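# Stand the fallen case lid up in its pallet spot

## Task

On the pallet near the +y end of the track, five closed cases stand lid up in two rows of three places, and one place is empty. The sixth case lies on its side on the floor next to the track, some metres toward -y. Put it upright in the empty place with its lid (the taped face, where the side arrows point) on top. All five other cases must still be standing in their rows when you finish. Standing it lid up elsewhere gets partial credit: more on the pallet, less on the floor or table. You may lift the fallen case, but it must finish lid up. At the end, release it and move the tool away; a case that stays put only because the robot holds it does not count.

## Robot and tools

Robot: two arms, left_arm and right_arm, each on its own carriage on one shared track running along y at x = 0. left_rail carries left_arm on the +y half, right_rail carries right_arm on the -y half. Each arm ends in a vacuum tool with four suction cups in two channels, a and b.

Frame: one scene frame fixed to the table. Table top is z = 0, +z up, +x is the direction the arms face, +y is to their left, y = 0 is mid-track. The table spans x from 0.50 m and y from -0.90 to 0.90 m; elsewhere the floor is at z = -0.53. An arm base sits at x = 0, y = its carriage position_m, z = 0.04, facing +x. The names left/right do not match image sides. In cam_pallet_north (over the -y end) and cam_pallet_south (over the +y end), +y is roughly to the right of the image.

Tool geometry: the cup point is the centre of the four cup rims; cups face along its +z axis. Cups sit at x = -62 and +62 mm, y = -104.5 mm (channel a) and +104.5 mm (channel b) in the cup point's axes; rims cover 227 x 312 mm. Each cup is 103 mm across.

execute_actions(actions): a list run in order. Each action may have rows, steps, until, and device keys left_rail / right_rail.
- rows: up to 15 rows, one per control step (1/30 s). Each row is one list of 16 numbers in [-1, 1] covering both arms: left_arm dx, dy, dz, rx, ry, rz, left suction_a, suction_b, then the same 8 for right_arm. dx..rz are an offset, not a pose: a target relative to that cup point's measured pose at the start of the action (for a call's first action, the last reported pose), expressed in the cup point's own axes. Every row is relative to that same start, not to the previous row. Scale: 1.0 = 0.6 m or 180 degrees; rx, ry, rz form one rotation vector. Suction values: above 0.01 = channel on, 0 = off; they persist, so resend the current values for an arm you don't want to change (0 is an order to switch off).
- steps: 1 to 450, at least the number of rows, default 15. After the last row the arm keeps heading for that row's target. Give long moves enough steps; if cut short, send the rest next action.
- until: ends the action early when all conditions hold, e.g. {"left_rail": {"position_status": ["!=", "moving"]}}, or {"all": {"status": "ended"}} / {"any": {"status": "ended"}}. Numbers need a comparison (=, !=, <, <=, >, >=). It does not stop the arms.
- left_rail / right_rail: position_m is an absolute place on the track, metres (left_rail 0.6 to 3, right_rail -3 to -0.6); speed_m_s 0.01 to 1 (starts at 1, persists); or {"stop": true}. Any out-of-range value or unknown name rejects the whole call. Rows never move carriages; a row sent while the carriage drives adds the carriage travel to the tool. Drive, then wait with until on position_status, before placing the tool. Carriages accelerate and brake at 2 m/s2.
An empty list just returns state and images.

zoom_image(camera, region): closer view of part of a camera's latest image; region [x0, y0, x1, y1] in pixels from top-left, at most 504 x 504. Cameras: cam_high, cam_low, cam_pallet_north, cam_pallet_south (896x504), cam_left_wrist, cam_right_wrist (504x504).

finished_scene(scene): ends the given scene number for good; only call once the case stands released and the tool is clear.

Results: per arm, cup point position (m) and quaternion wxyz in the scene frame, velocities, Hand target lines (where the controller is steering), joint positions/velocities (rail, shoulder pan, shoulder lift, elbow, wrist 1, wrist 2, wrist 3), Wrist force/torque in the cup point's axes (offset up to ~10 N, noise, saturates ~200 N; 'no reading' is fine). suction_measured_a/b: vacuum 0 to 1 (airtight about 0.83+, cardboard lower, takes ~1.3 s to settle); part_present_a/b flip to 1 above 0.09, back to 0 below 0.07. Carriage position_m, position_status (moving, done, contact_stop, time_out, stopped, stopped_with_arm, stopped_for_other_arm) and position_answer (taken, not_taken). 'pose unreachable' means the clearance check altered or blocked that arm's command; it is stricter while a carriage moves. Printed positions can be off, more so at long reach.

Motion limits: each step the command is clipped to 100 mm and 16 degrees from the measured pose; position wins over orientation. Ramp offsets gradually (e.g. +0.01 per row = 6 mm per step) so held cases don't shake loose.

Gripping: switch a channel on and press both its cups fully onto a flat, smooth area; edges, gaps or one cup hanging off kill that channel. Pull about 381 N per sealed cup at 0.7. Cups compress up to ~21 mm. To release: lower in tiny steps until contact, then in one action switch both channels off and back straight away. A cup sealed to the table pins the tool: switch it off.

Avoid: arm-to-arm collisions or pressing (held objects count as that arm); forces of 400 N or joint torques at limits (faults stop the arm 10 s; load limits 701/701/411/101/101/101 N m); dropping, slamming or knocking the other five cases; pushing anything out of the work area. For carriage problems: after contact_stop or time_out look and clear the obstruction; after stopped_with_arm send followable rows then resend; after stopped_for_other_arm move an arm away, wait 30 steps, resend. For handover, set down, turn giver off before taker on, lift giver clear. A loose object may occasionally be nudged by outside pushes.

Each tool is called after "Call:" as a command line: name --argument value for each argument, lists and objects as JSON in quotes; but a table of rows of numbers goes row by row, as --pt "numbers of a row", without its own name.

## Session

I'll start by looking at the current state.

Call:
execute_actions --actions '[]'

Scene clock: 0.00 s.
left_arm: end_effector_position=(+0.8498, +1.7098, +0.4405) suction_measured_a=0.00 part_present_a=0 suction_measured_b=0.00 part_present_b=0 end_effector_quat_wxyz=(-0.000, +0.001, +1.000, -0.000) end_effector_velocity=(+0.000, -0.000, -0.000) end_effector_angular_velocity=(+0.000, +0.000, +0.000) | right_arm: end_effector_position=(+0.8490, -2.8848, +0.4385) suction_measured_a=0.00 part_present_a=0 suction_measured_b=0.00 part_present_b=0 end_effector_quat_wxyz=(-0.002, +0.000, +1.000, -0.000) end_effector_velocity=(-0.000, -0.000, +0.000) end_effector_angular_velocity=(+0.000, -0.000, +0.000)
Joint positions: left_arm=[ 1.711 -0.24  -1.499  2.091 -2.163 -1.571  1.333] | right_arm=[-2.884 -0.24  -1.497  2.093 -2.163 -1.572  1.331]
Joint velocities: left_arm=[ 0. -0.  0.  0. -0. -0. -0.] | right_arm=[ 0. -0. -0.  0. -0.  0. -0.]
Wrist force (N, on the end effector, along its own x y z axes, offset not removed): no reading
Wrist torque (N m, same axes, about the end effector's origin, offset not removed): no reading
Hand target (left_arm): +0.850, +1.710, +0.440; -0.000, +0.001, +1.000, -0.000
Hand target (right_arm): +0.849, -2.885, +0.439; -0.002, +0.000, +1.000, -0.000
left_rail: position_m=1.711 position_m_goal=1.711 speed_m_s=1.00 position_status=done position_answer=taken refusals=0
right_rail: position_m=-2.884 position_m_goal=-2.884 speed_m_s=1.00 position_status=done position_answer=taken refusals=0

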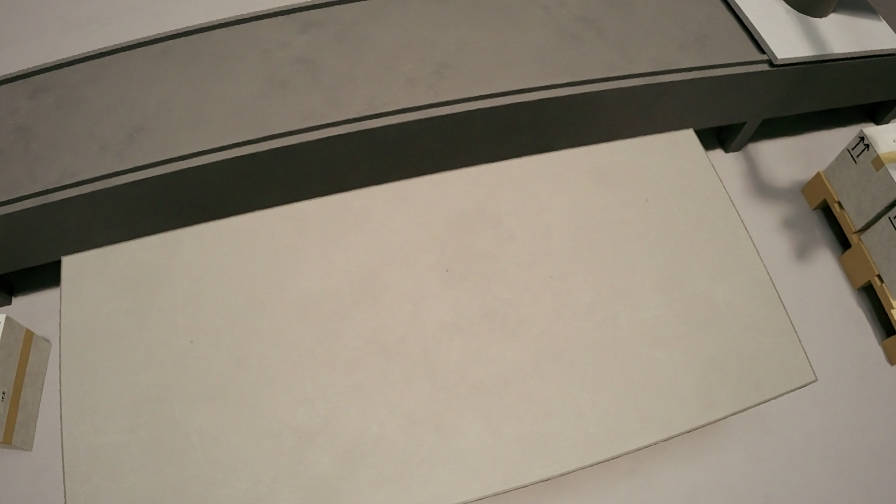

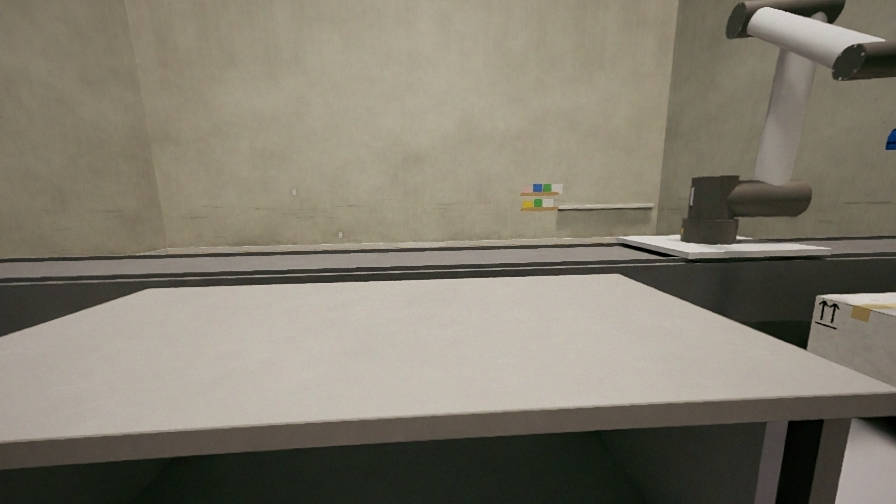

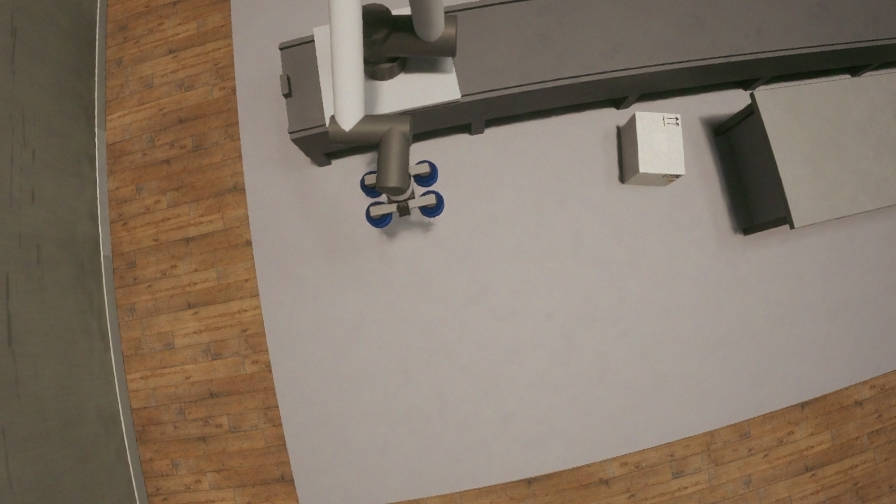

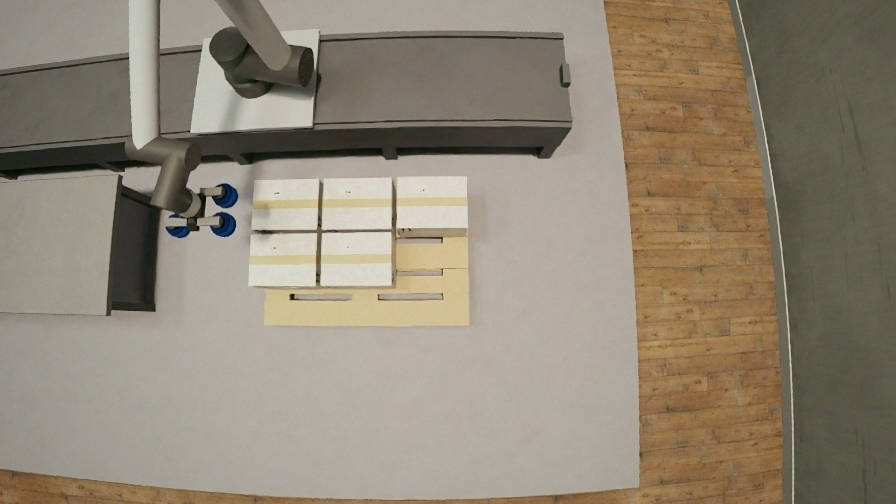

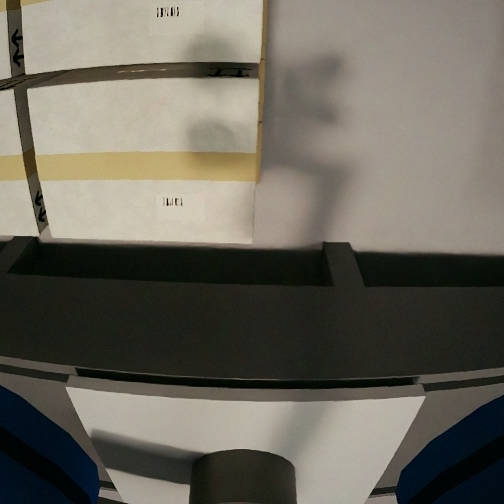

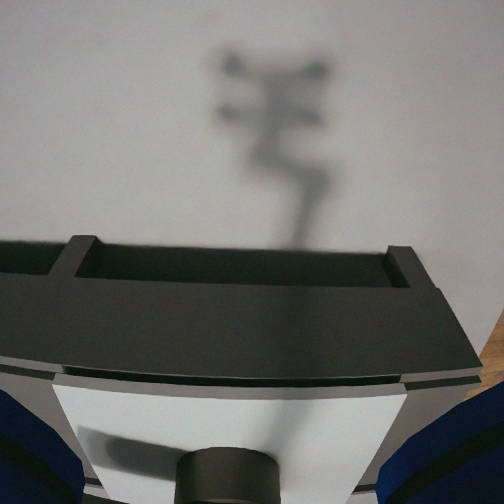

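Call:
zoom_image --camera "cam_pallet_north" --region '[590, 90, 730, 210]'

Call:
zoom_image --camera "cam_pallet_south" --region '[230, 160, 490, 340]'

Call:
zoom_image --camera "cam_high" --region '[0, 280, 140, 480]'

Region (590, 90, 730, 210) of cam_pallet_north's 896x504 image, scaled by 3.600, with more detail than that image has; it fills the top 432 rows of this view, and the rest is white.

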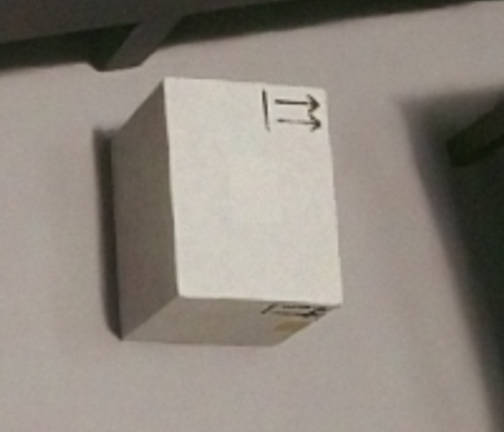

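Region (230, 160, 490, 340) of cam_pallet_south's 896x504 image, scaled by 1.938, with more detail than that image has; it fills the top 349 rows of this view, and the rest is white.

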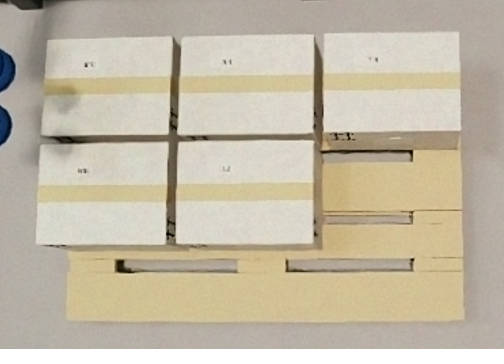

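Region (0, 280, 140, 480) of cam_high's 896x504 image, scaled by 2.520, with more detail than that image has; it fills the left 353 columns of this view, and the rest is white.

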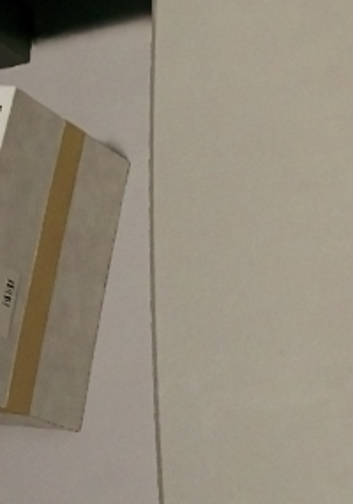

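Call:
zoom_image --camera "cam_pallet_south" --region '[380, 165, 480, 305]'

Call:
zoom_image --camera "cam_pallet_south" --region '[300, 165, 410, 305]'

Call:
zoom_image --camera "cam_pallet_north" --region '[610, 100, 700, 195]'

Region (380, 165, 480, 305) of cam_pallet_south's 896x504 image, scaled by 3.600, with more detail than that image has; it fills the left 360 columns of this view, and the rest is white.

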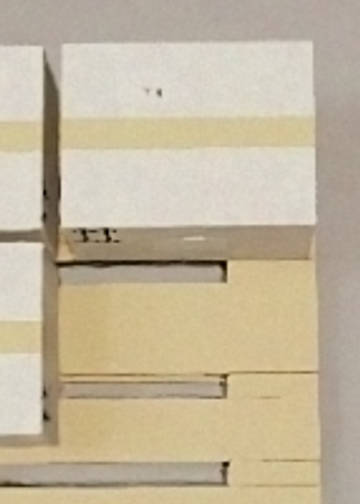

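Region (300, 165, 410, 305) of cam_pallet_south's 896x504 image, scaled by 3.600, with more detail than that image has; it fills the left 396 columns of this view, and the rest is white.

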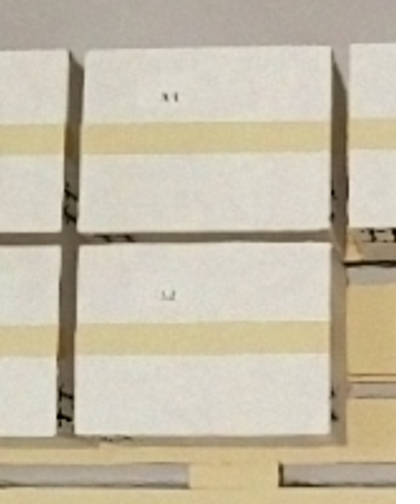

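Region (610, 100, 700, 195) of cam_pallet_north's 896x504 image, scaled by 5.305, with more detail than that image has; it fills the left 477 columns of this view, and the rest is white.

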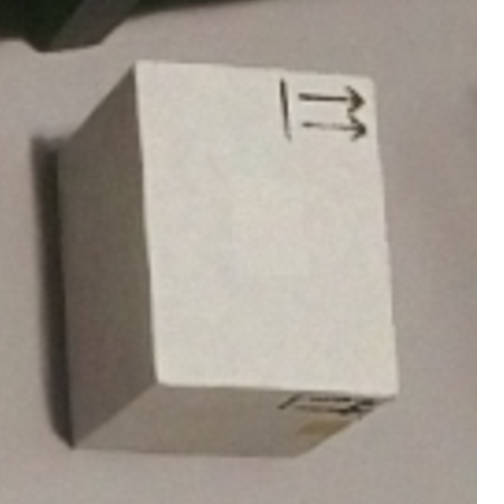

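Call:
zoom_image --camera "cam_left_wrist" --region '[0, 0, 300, 270]'

Call:
zoom_image --camera "cam_pallet_south" --region '[90, 20, 340, 330]'

Region (0, 0, 300, 270) of cam_left_wrist's 504x504 image, scaled by 1.680, with more detail than that image has; it fills the top 454 rows of this view, and the rest is white.

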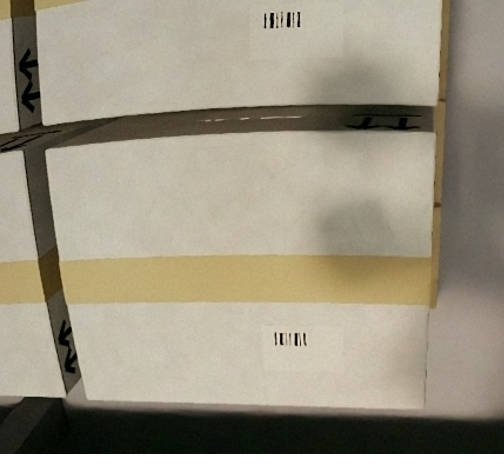

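Region (90, 20, 340, 330) of cam_pallet_south's 896x504 image, scaled by 1.626, with more detail than that image has; it fills the left 406 columns of this view, and the rest is white.

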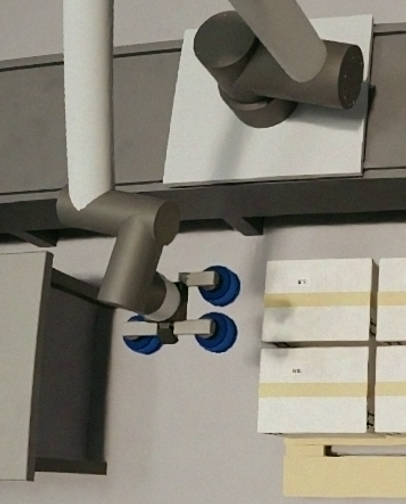

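Call:
execute_actions --actions '[{"right_rail": {"position_m": -0.6}, "left_rail": {"position_m": 2.6}, "rows": [[0,0,0,0,0,0,0,0, 0.001,-0.004,0,0,0,0,0,0],[0,0,0,0,0,0,0,0, 0.004,-0.014,0,0,0,0,0,0],[0,0,0,0,0,0,0,0, 0.008,-0.03,0,0,0,0,0,0],[0,0,0,0,0,0,0,0, 0.014,-0.05,0,0,0,0,0,0],[0,0,0,0,0,0,0,0, 0.021,-0.075,0,0,0,0,0,0],[0,0,0,0,0,0,0,0, 0.029,-0.105,0,0,0,0,0,0],[0,0,0,0,0,0,0,0, 0.037,-0.135,0,0,0,0,0,0],[0,0,0,0,0,0,0,0, 0.045,-0.165,0,0,0,0,0,0],[0,0,0,0,0,0,0,0, 0.053,-0.195,0,0,0,0,0,0],[0,0,0,0,0,0,0,0, 0.061,-0.225,0,0,0,0,0,0],[0,0,0,0,0,0,0,0, 0.07,-0.255,0,0,0,0,0,0],[0,0,0,0,0,0,0,0, 0.078,-0.285,0,0,0,0,0,0],[0,0,0,0,0,0,0,0, 0.086,-0.315,0,0,0,0,0,0],[0,0,0,0,0,0,0,0, 0.094,-0.345,0,0,0,0,0,0],[0,0,0,0,0,0,0,0, 0.102,-0.375,0,0,0,0,0,0]], "steps": 15}]'

Scene clock: 11.50 s.
left_arm: end_effector_position=(+0.8498, +1.9325, +0.4405) suction_measured_a=0.00 part_present_a=0 suction_measured_b=0.00 part_present_b=0 end_effector_quat_wxyz=(-0.000, +0.001, +1.000, -0.000) end_effector_velocity=(+0.000, +0.941, -0.000) end_effector_angular_velocity=(+0.000, +0.000, -0.000) | right_arm: end_effector_position=(+0.8110, -2.7961, +0.4380) suction_measured_a=0.00 part_present_a=0 suction_measured_b=0.00 part_present_b=0 end_effector_quat_wxyz=(-0.002, +0.002, +1.000, -0.001) end_effector_velocity=(-0.128, +0.481, +0.001) end_effector_angular_velocity=(-0.004, +0.002, -0.014)
Joint positions: left_arm=[ 1.934 -0.24  -1.499  2.091 -2.163 -1.571  1.333] | right_arm=[-2.661 -0.411 -1.528  2.126 -2.166 -1.575  1.164]
Joint velocities: left_arm=[ 0.941  0.     0.    -0.     0.    -0.     0.   ] | right_arm=[ 0.941 -0.591 -0.06   0.063 -0.005 -0.007 -0.578]
Wrist force (N, on the end effector, along its own x y z axes, offset not removed): left_arm=[-5.2 -4.9 -9.6] | right_arm=[-3.1 -7.9 1.1]
Wrist torque (N m, same axes, about the end effector's origin, offset not removed): left_arm=[-0.43 0.54 0.10] | right_arm=[-0.63 0.47 -0.34]
Hand target (left_arm): +0.850, +1.976, +0.440; -0.000, +0.001, +1.000, -0.000
Hand target (right_arm): +0.788, -2.826, +0.438; -0.003, +0.002, +1.000, -0.001
Off the commanded pose (left_arm): 0.000 m, 0 deg.
Off the commanded pose (right_arm): 0.094 m, 0 deg; position clipped at the last step of the last action.
left_rail: position_m=1.934 position_m_goal=2.600 speed_m_s=1.00 position_status=moving position_answer=taken refusals=0
right_rail: position_m=-2.661 position_m_goal=-0.600 speed_m_s=1.00 position_status=moving position_answer=taken refusals=0
camera_calibration (this result's frames):
cam_left_wrist: T_world_to_cam=[[0.0362592, -0.999219, 0.0157361, 1.8923], [-0.849173, -0.022505, 0.527635, 0.554674], [-0.526868, -0.0324943, -0.849326, 0.975653], [0, 0, 0, 1]] pos_world=[0.916442, 1.93501, 0.506205]
cam_right_wrist: T_world_to_cam=[[0.0552273, -0.998305, 0.018344, -2.84729], [-0.832, -0.0358544, 0.553615, 0.358232], [-0.552019, -0.0458369, -0.83257, 0.776779], [0, 0, 0, 1]] pos_world=[0.884094, -2.79401, 0.500632]

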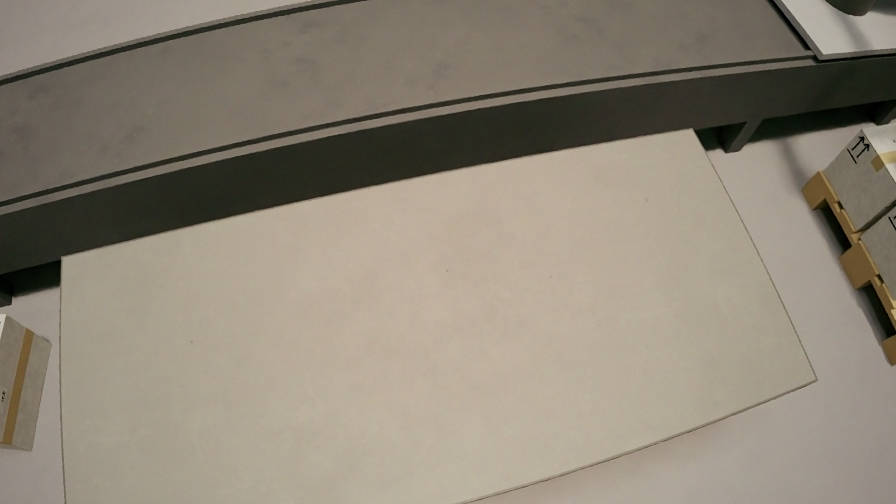

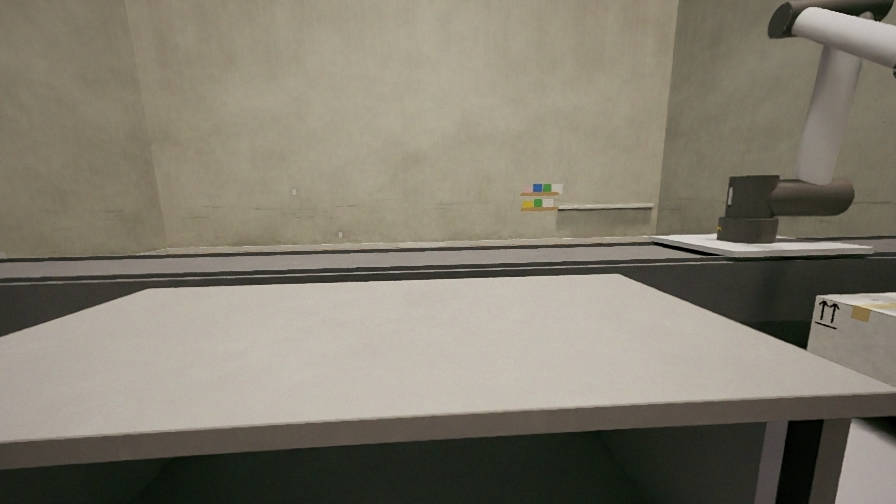

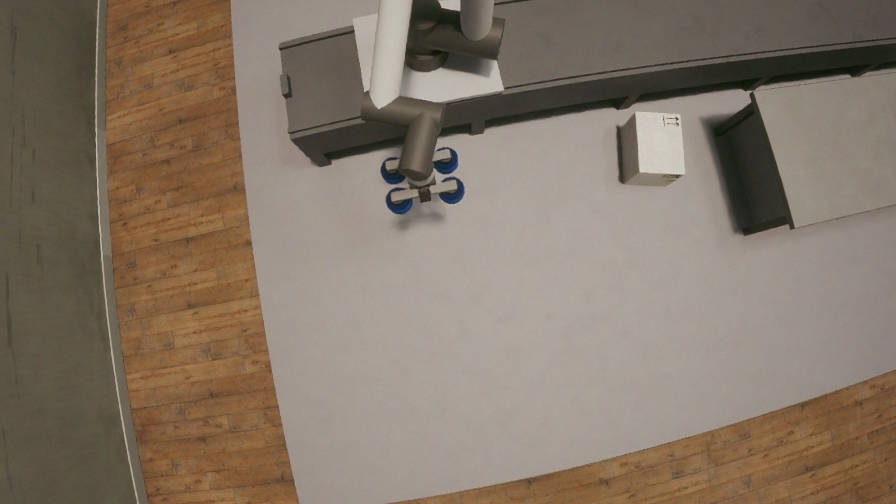

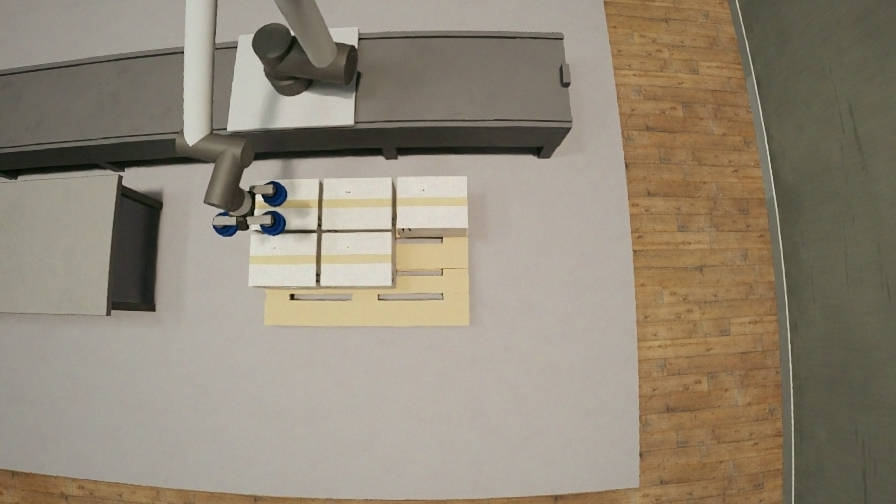

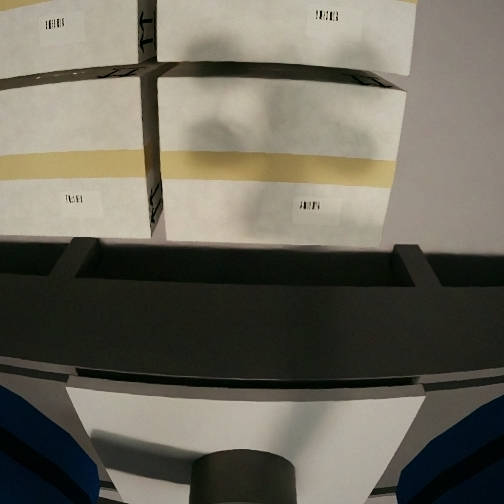

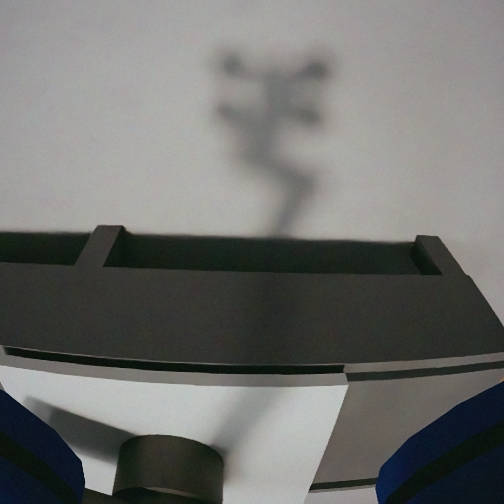

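Call:
execute_actions --actions '[]'

Scene clock: 11.93 s.
left_arm: end_effector_position=(+0.8498, +2.3648, +0.4405) suction_measured_a=0.00 part_present_a=0 suction_measured_b=0.00 part_present_b=0 end_effector_quat_wxyz=(-0.000, +0.001, +1.000, -0.000) end_effector_velocity=(+0.000, +0.967, -0.000) end_effector_angular_velocity=(+0.000, +0.000, +0.000) | right_arm: end_effector_position=(+0.7892, -2.4341, +0.4382) suction_measured_a=0.00 part_present_a=0 suction_measured_b=0.00 part_present_b=0 end_effector_quat_wxyz=(-0.003, +0.002, +1.000, -0.001) end_effector_velocity=(-0.006, +0.982, +0.000) end_effector_angular_velocity=(-0.000, +0.000, -0.000)
Joint positions: left_arm=[ 2.366 -0.24  -1.499  2.091 -2.163 -1.571  1.333] | right_arm=[-2.228 -0.503 -1.535  2.134 -2.166 -1.576  1.073]
Joint velocities: left_arm=[ 0.967  0.     0.     0.    -0.     0.     0.   ] | right_arm=[ 1.    -0.024 -0.002  0.002 -0.    -0.    -0.024]
Wrist force (N, on the end effector, along its own x y z axes, offset not removed): left_arm=[2.3 1.9 -8.1] | right_arm=[0.5 -5.1 2.5]
Wrist torque (N m, same axes, about the end effector's origin, offset not removed): left_arm=[0.06 -0.45 0.17] | right_arm=[-0.39 0.00 -0.31]
Hand target (left_arm): +0.850, +2.406, +0.440; -0.000, +0.001, +1.000, -0.000
Hand target (right_arm): +0.788, -2.392, +0.438; -0.003, +0.002, +1.000, -0.001
Off the commanded pose (left_arm): 0.000 m, 0 deg.
Off the commanded pose (right_arm): 0.020 m, 0 deg; position clipped at the last step of the last action.
left_rail: position_m=2.366 position_m_goal=2.600 speed_m_s=1.00 position_status=moving position_answer=taken refusals=0
right_rail: position_m=-2.228 position_m_goal=-0.600 speed_m_s=1.00 position_status=moving position_answer=taken refusals=0
camera_calibration (this result's frames):
cam_left_wrist: T_world_to_cam=[[0.0362603, -0.999218, 0.015736, 2.3243], [-0.849173, -0.022506, 0.527635, 0.564406], [-0.526868, -0.0324948, -0.849326, 0.989703], [0, 0, 0, 1]] pos_world=[0.916441, 2.36735, 0.506205]
cam_right_wrist: T_world_to_cam=[[0.0542538, -0.998352, 0.0187175, -2.48424], [-0.83188, -0.0348232, 0.553862, 0.355306], [-0.552298, -0.0456198, -0.832398, 0.782147], [0, 0, 0, 1]] pos_world=[0.862329, -2.43209, 0.500765]

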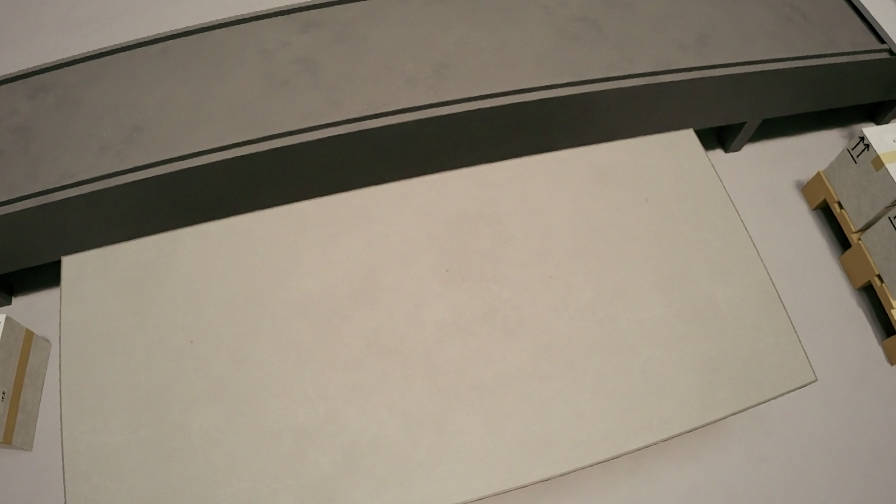

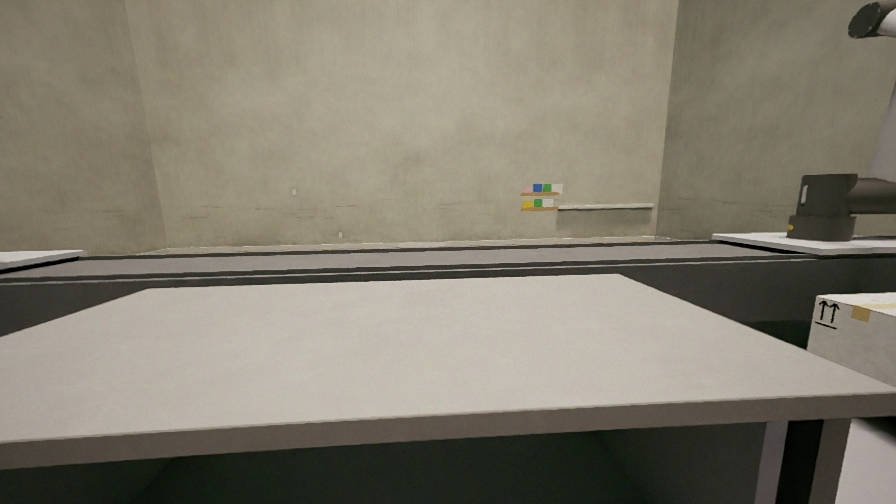

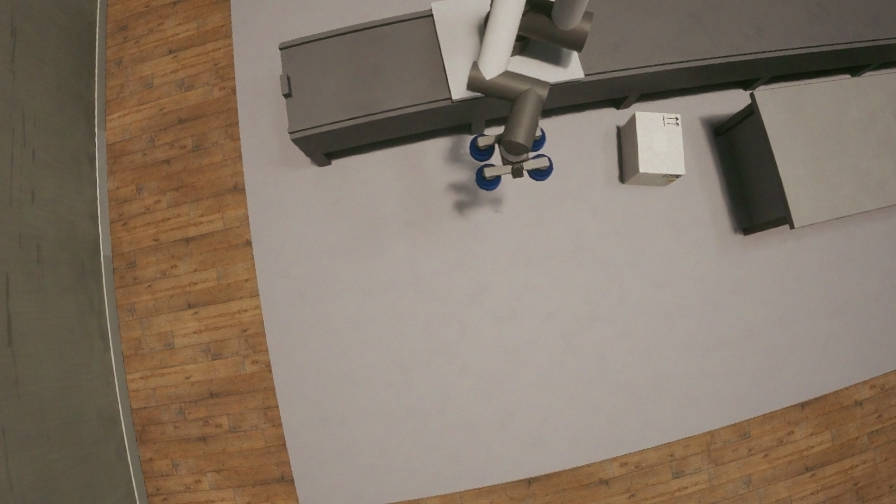

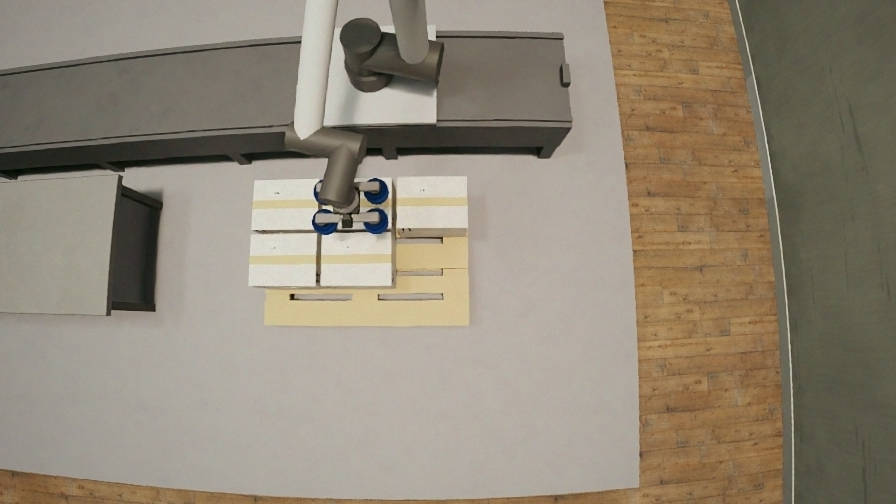

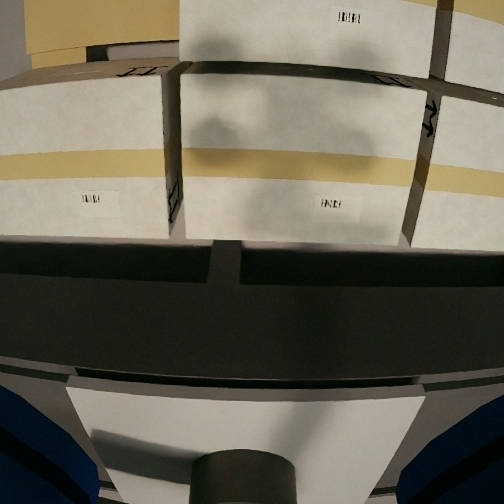

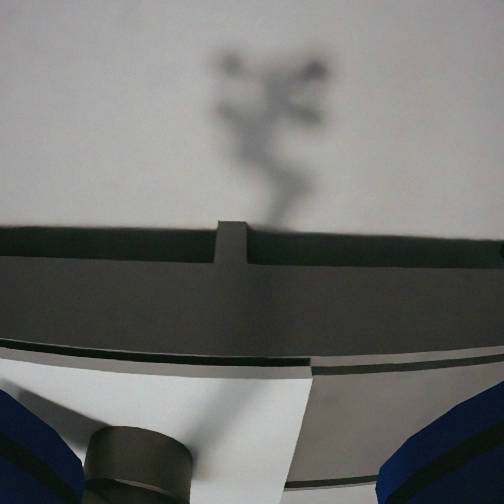

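Call:
execute_actions --actions '[{"right_rail": {"position_m": -1.21}, "steps": 1}]'

Scene clock: 14.60 s.
left_arm: end_effector_position=(+0.8498, +2.5985, +0.4405) suction_measured_a=0.00 part_present_a=0 suction_measured_b=0.00 part_present_b=0 end_effector_quat_wxyz=(-0.000, +0.001, +1.000, -0.000) end_effector_velocity=(-0.000, +0.000, +0.000) end_effector_angular_velocity=(-0.000, -0.000, +0.000) | right_arm: end_effector_position=(+0.7884, -0.8086, +0.4382) suction_measured_a=0.00 part_present_a=0 suction_measured_b=0.00 part_present_b=0 end_effector_quat_wxyz=(-0.003, +0.002, +1.000, -0.001) end_effector_velocity=(-0.002, -0.041, +0.001) end_effector_angular_velocity=(-0.000, -0.001, +0.008)
Joint positions: left_arm=[ 2.6   -0.24  -1.499  2.091 -2.163 -1.571  1.333] | right_arm=[-0.6   -0.506 -1.535  2.134 -2.166 -1.576  1.07 ]
Joint velocities: left_arm=[ 0.  0. -0.  0. -0. -0. -0.] | right_arm=[-0.009 -0.036  0.007 -0.008  0.     0.    -0.044]
Wrist force (N, on the end effector, along its own x y z axes, offset not removed): left_arm=[-0.6 0.5 -6.2] | right_arm=[-1.1 -1.4 1.9]
Wrist torque (N m, same axes, about the end effector's origin, offset not removed): left_arm=[0.28 -0.30 0.11] | right_arm=[0.08 0.16 -0.39]
Hand target (left_arm): +0.850, +2.599, +0.440; -0.000, +0.001, +1.000, -0.000
Hand target (right_arm): +0.787, -0.828, +0.439; -0.002, +0.000, +1.000, +0.000
Off the commanded pose (left_arm): 0.000 m, 0 deg.
Off the commanded pose (right_arm): 0.017 m, 0 deg.
left_rail: position_m=2.600 position_m_goal=2.600 speed_m_s=1.00 position_status=done position_answer=taken refusals=0
right_rail: position_m=-0.600 position_m_goal=-1.210 speed_m_s=1.00 position_status=moving position_answer=taken refusals=0
camera_calibration (this result's frames):
cam_left_wrist: T_world_to_cam=[[0.0362666, -0.999218, 0.0157359, 2.5578], [-0.849173, -0.0225115, 0.527635, 0.569679], [-0.526868, -0.032498, -0.849326, 0.997305], [0, 0, 0, 1]] pos_world=[0.916441, 2.60104, 0.506204]
cam_right_wrist: T_world_to_cam=[[0.0541936, -0.998355, 0.0187353, -0.861339], [-0.831866, -0.0347618, 0.553887, 0.411256], [-0.552324, -0.0456024, -0.832381, 0.855865], [0, 0, 0, 1]] pos_world=[0.861504, -0.806597, 0.500755]

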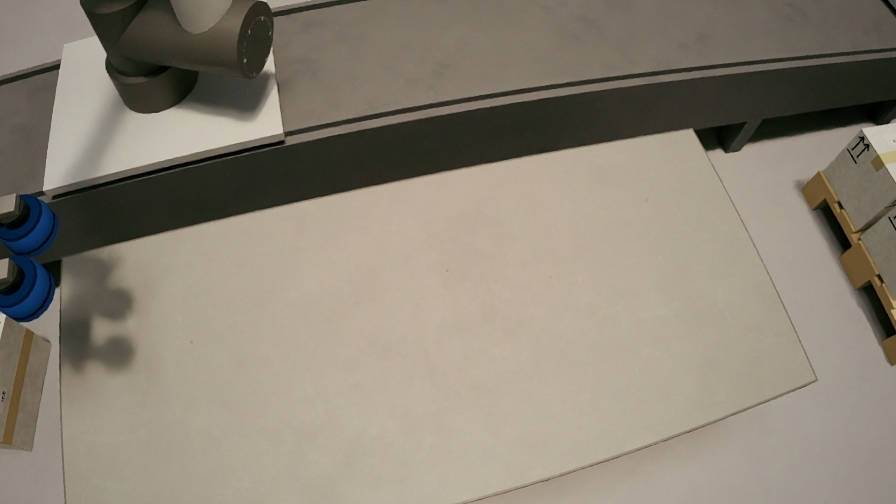

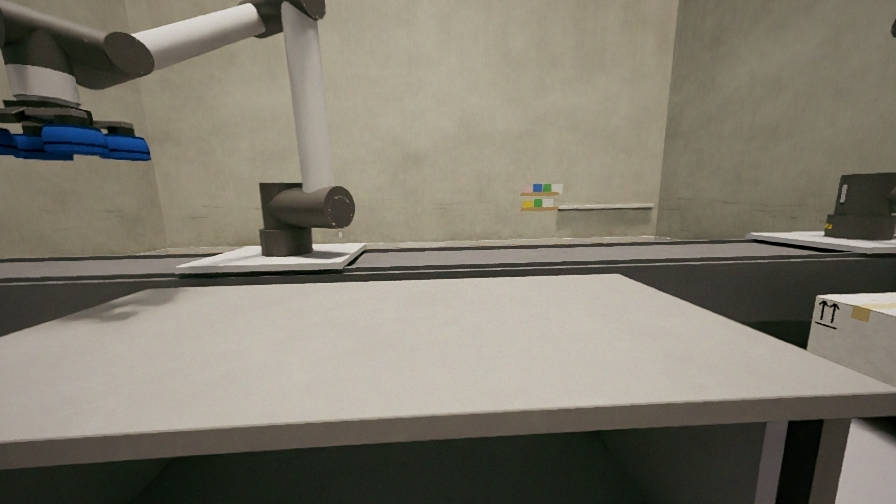

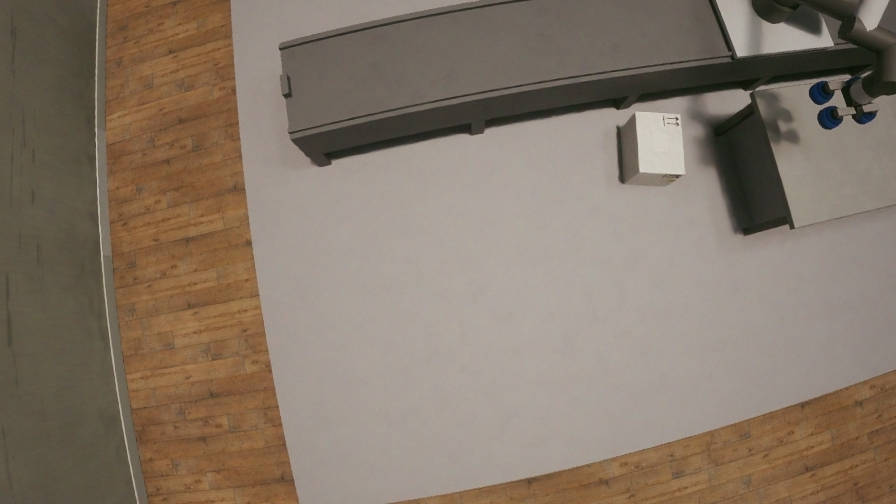

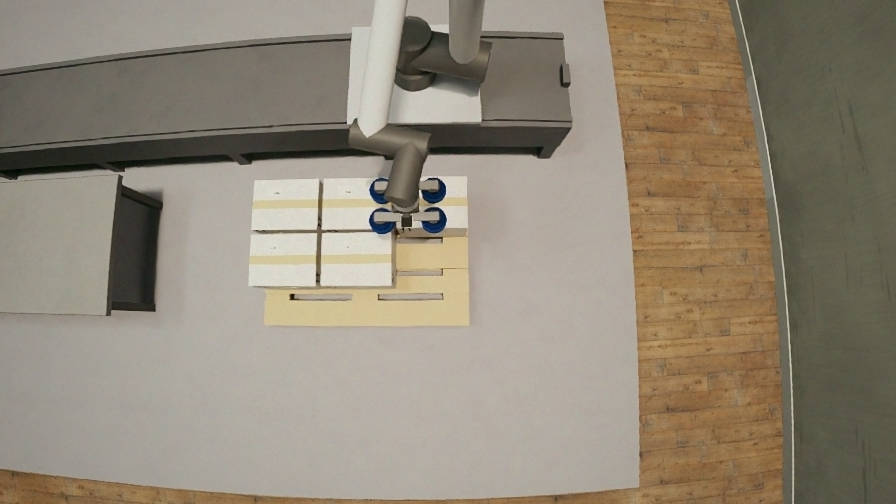

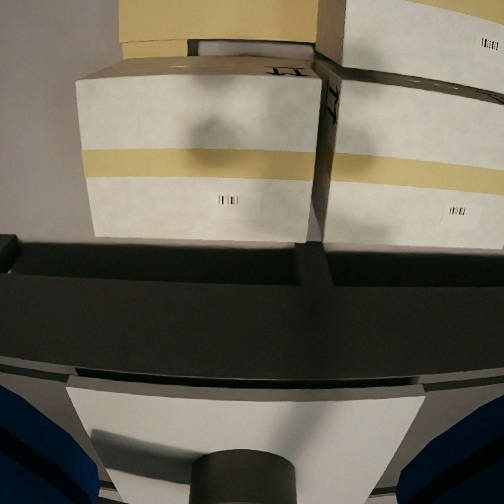

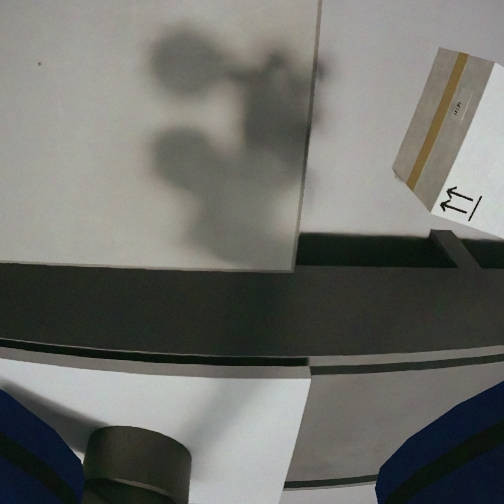

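Call:
zoom_image --camera "cam_left_wrist" --region '[60, 0, 380, 260]'

Call:
zoom_image --camera "cam_right_wrist" --region '[250, 220, 350, 300]'

Region (60, 0, 380, 260) of cam_left_wrist's 504x504 image, scaled by 1.575, with more detail than that image has; it fills the top 410 rows of this view, and the rest is white.

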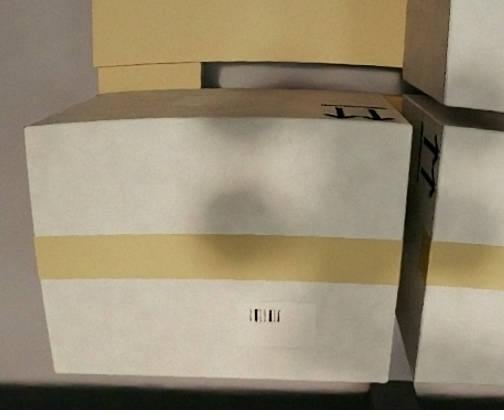

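Region (250, 220, 350, 300) of cam_right_wrist's 504x504 image, scaled by 5.040, with more detail than that image has; it fills the top 403 rows of this view, and the rest is white.

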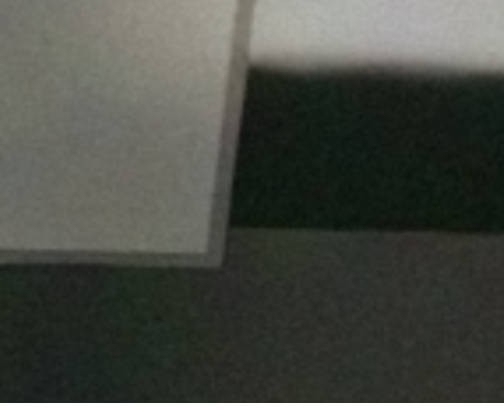

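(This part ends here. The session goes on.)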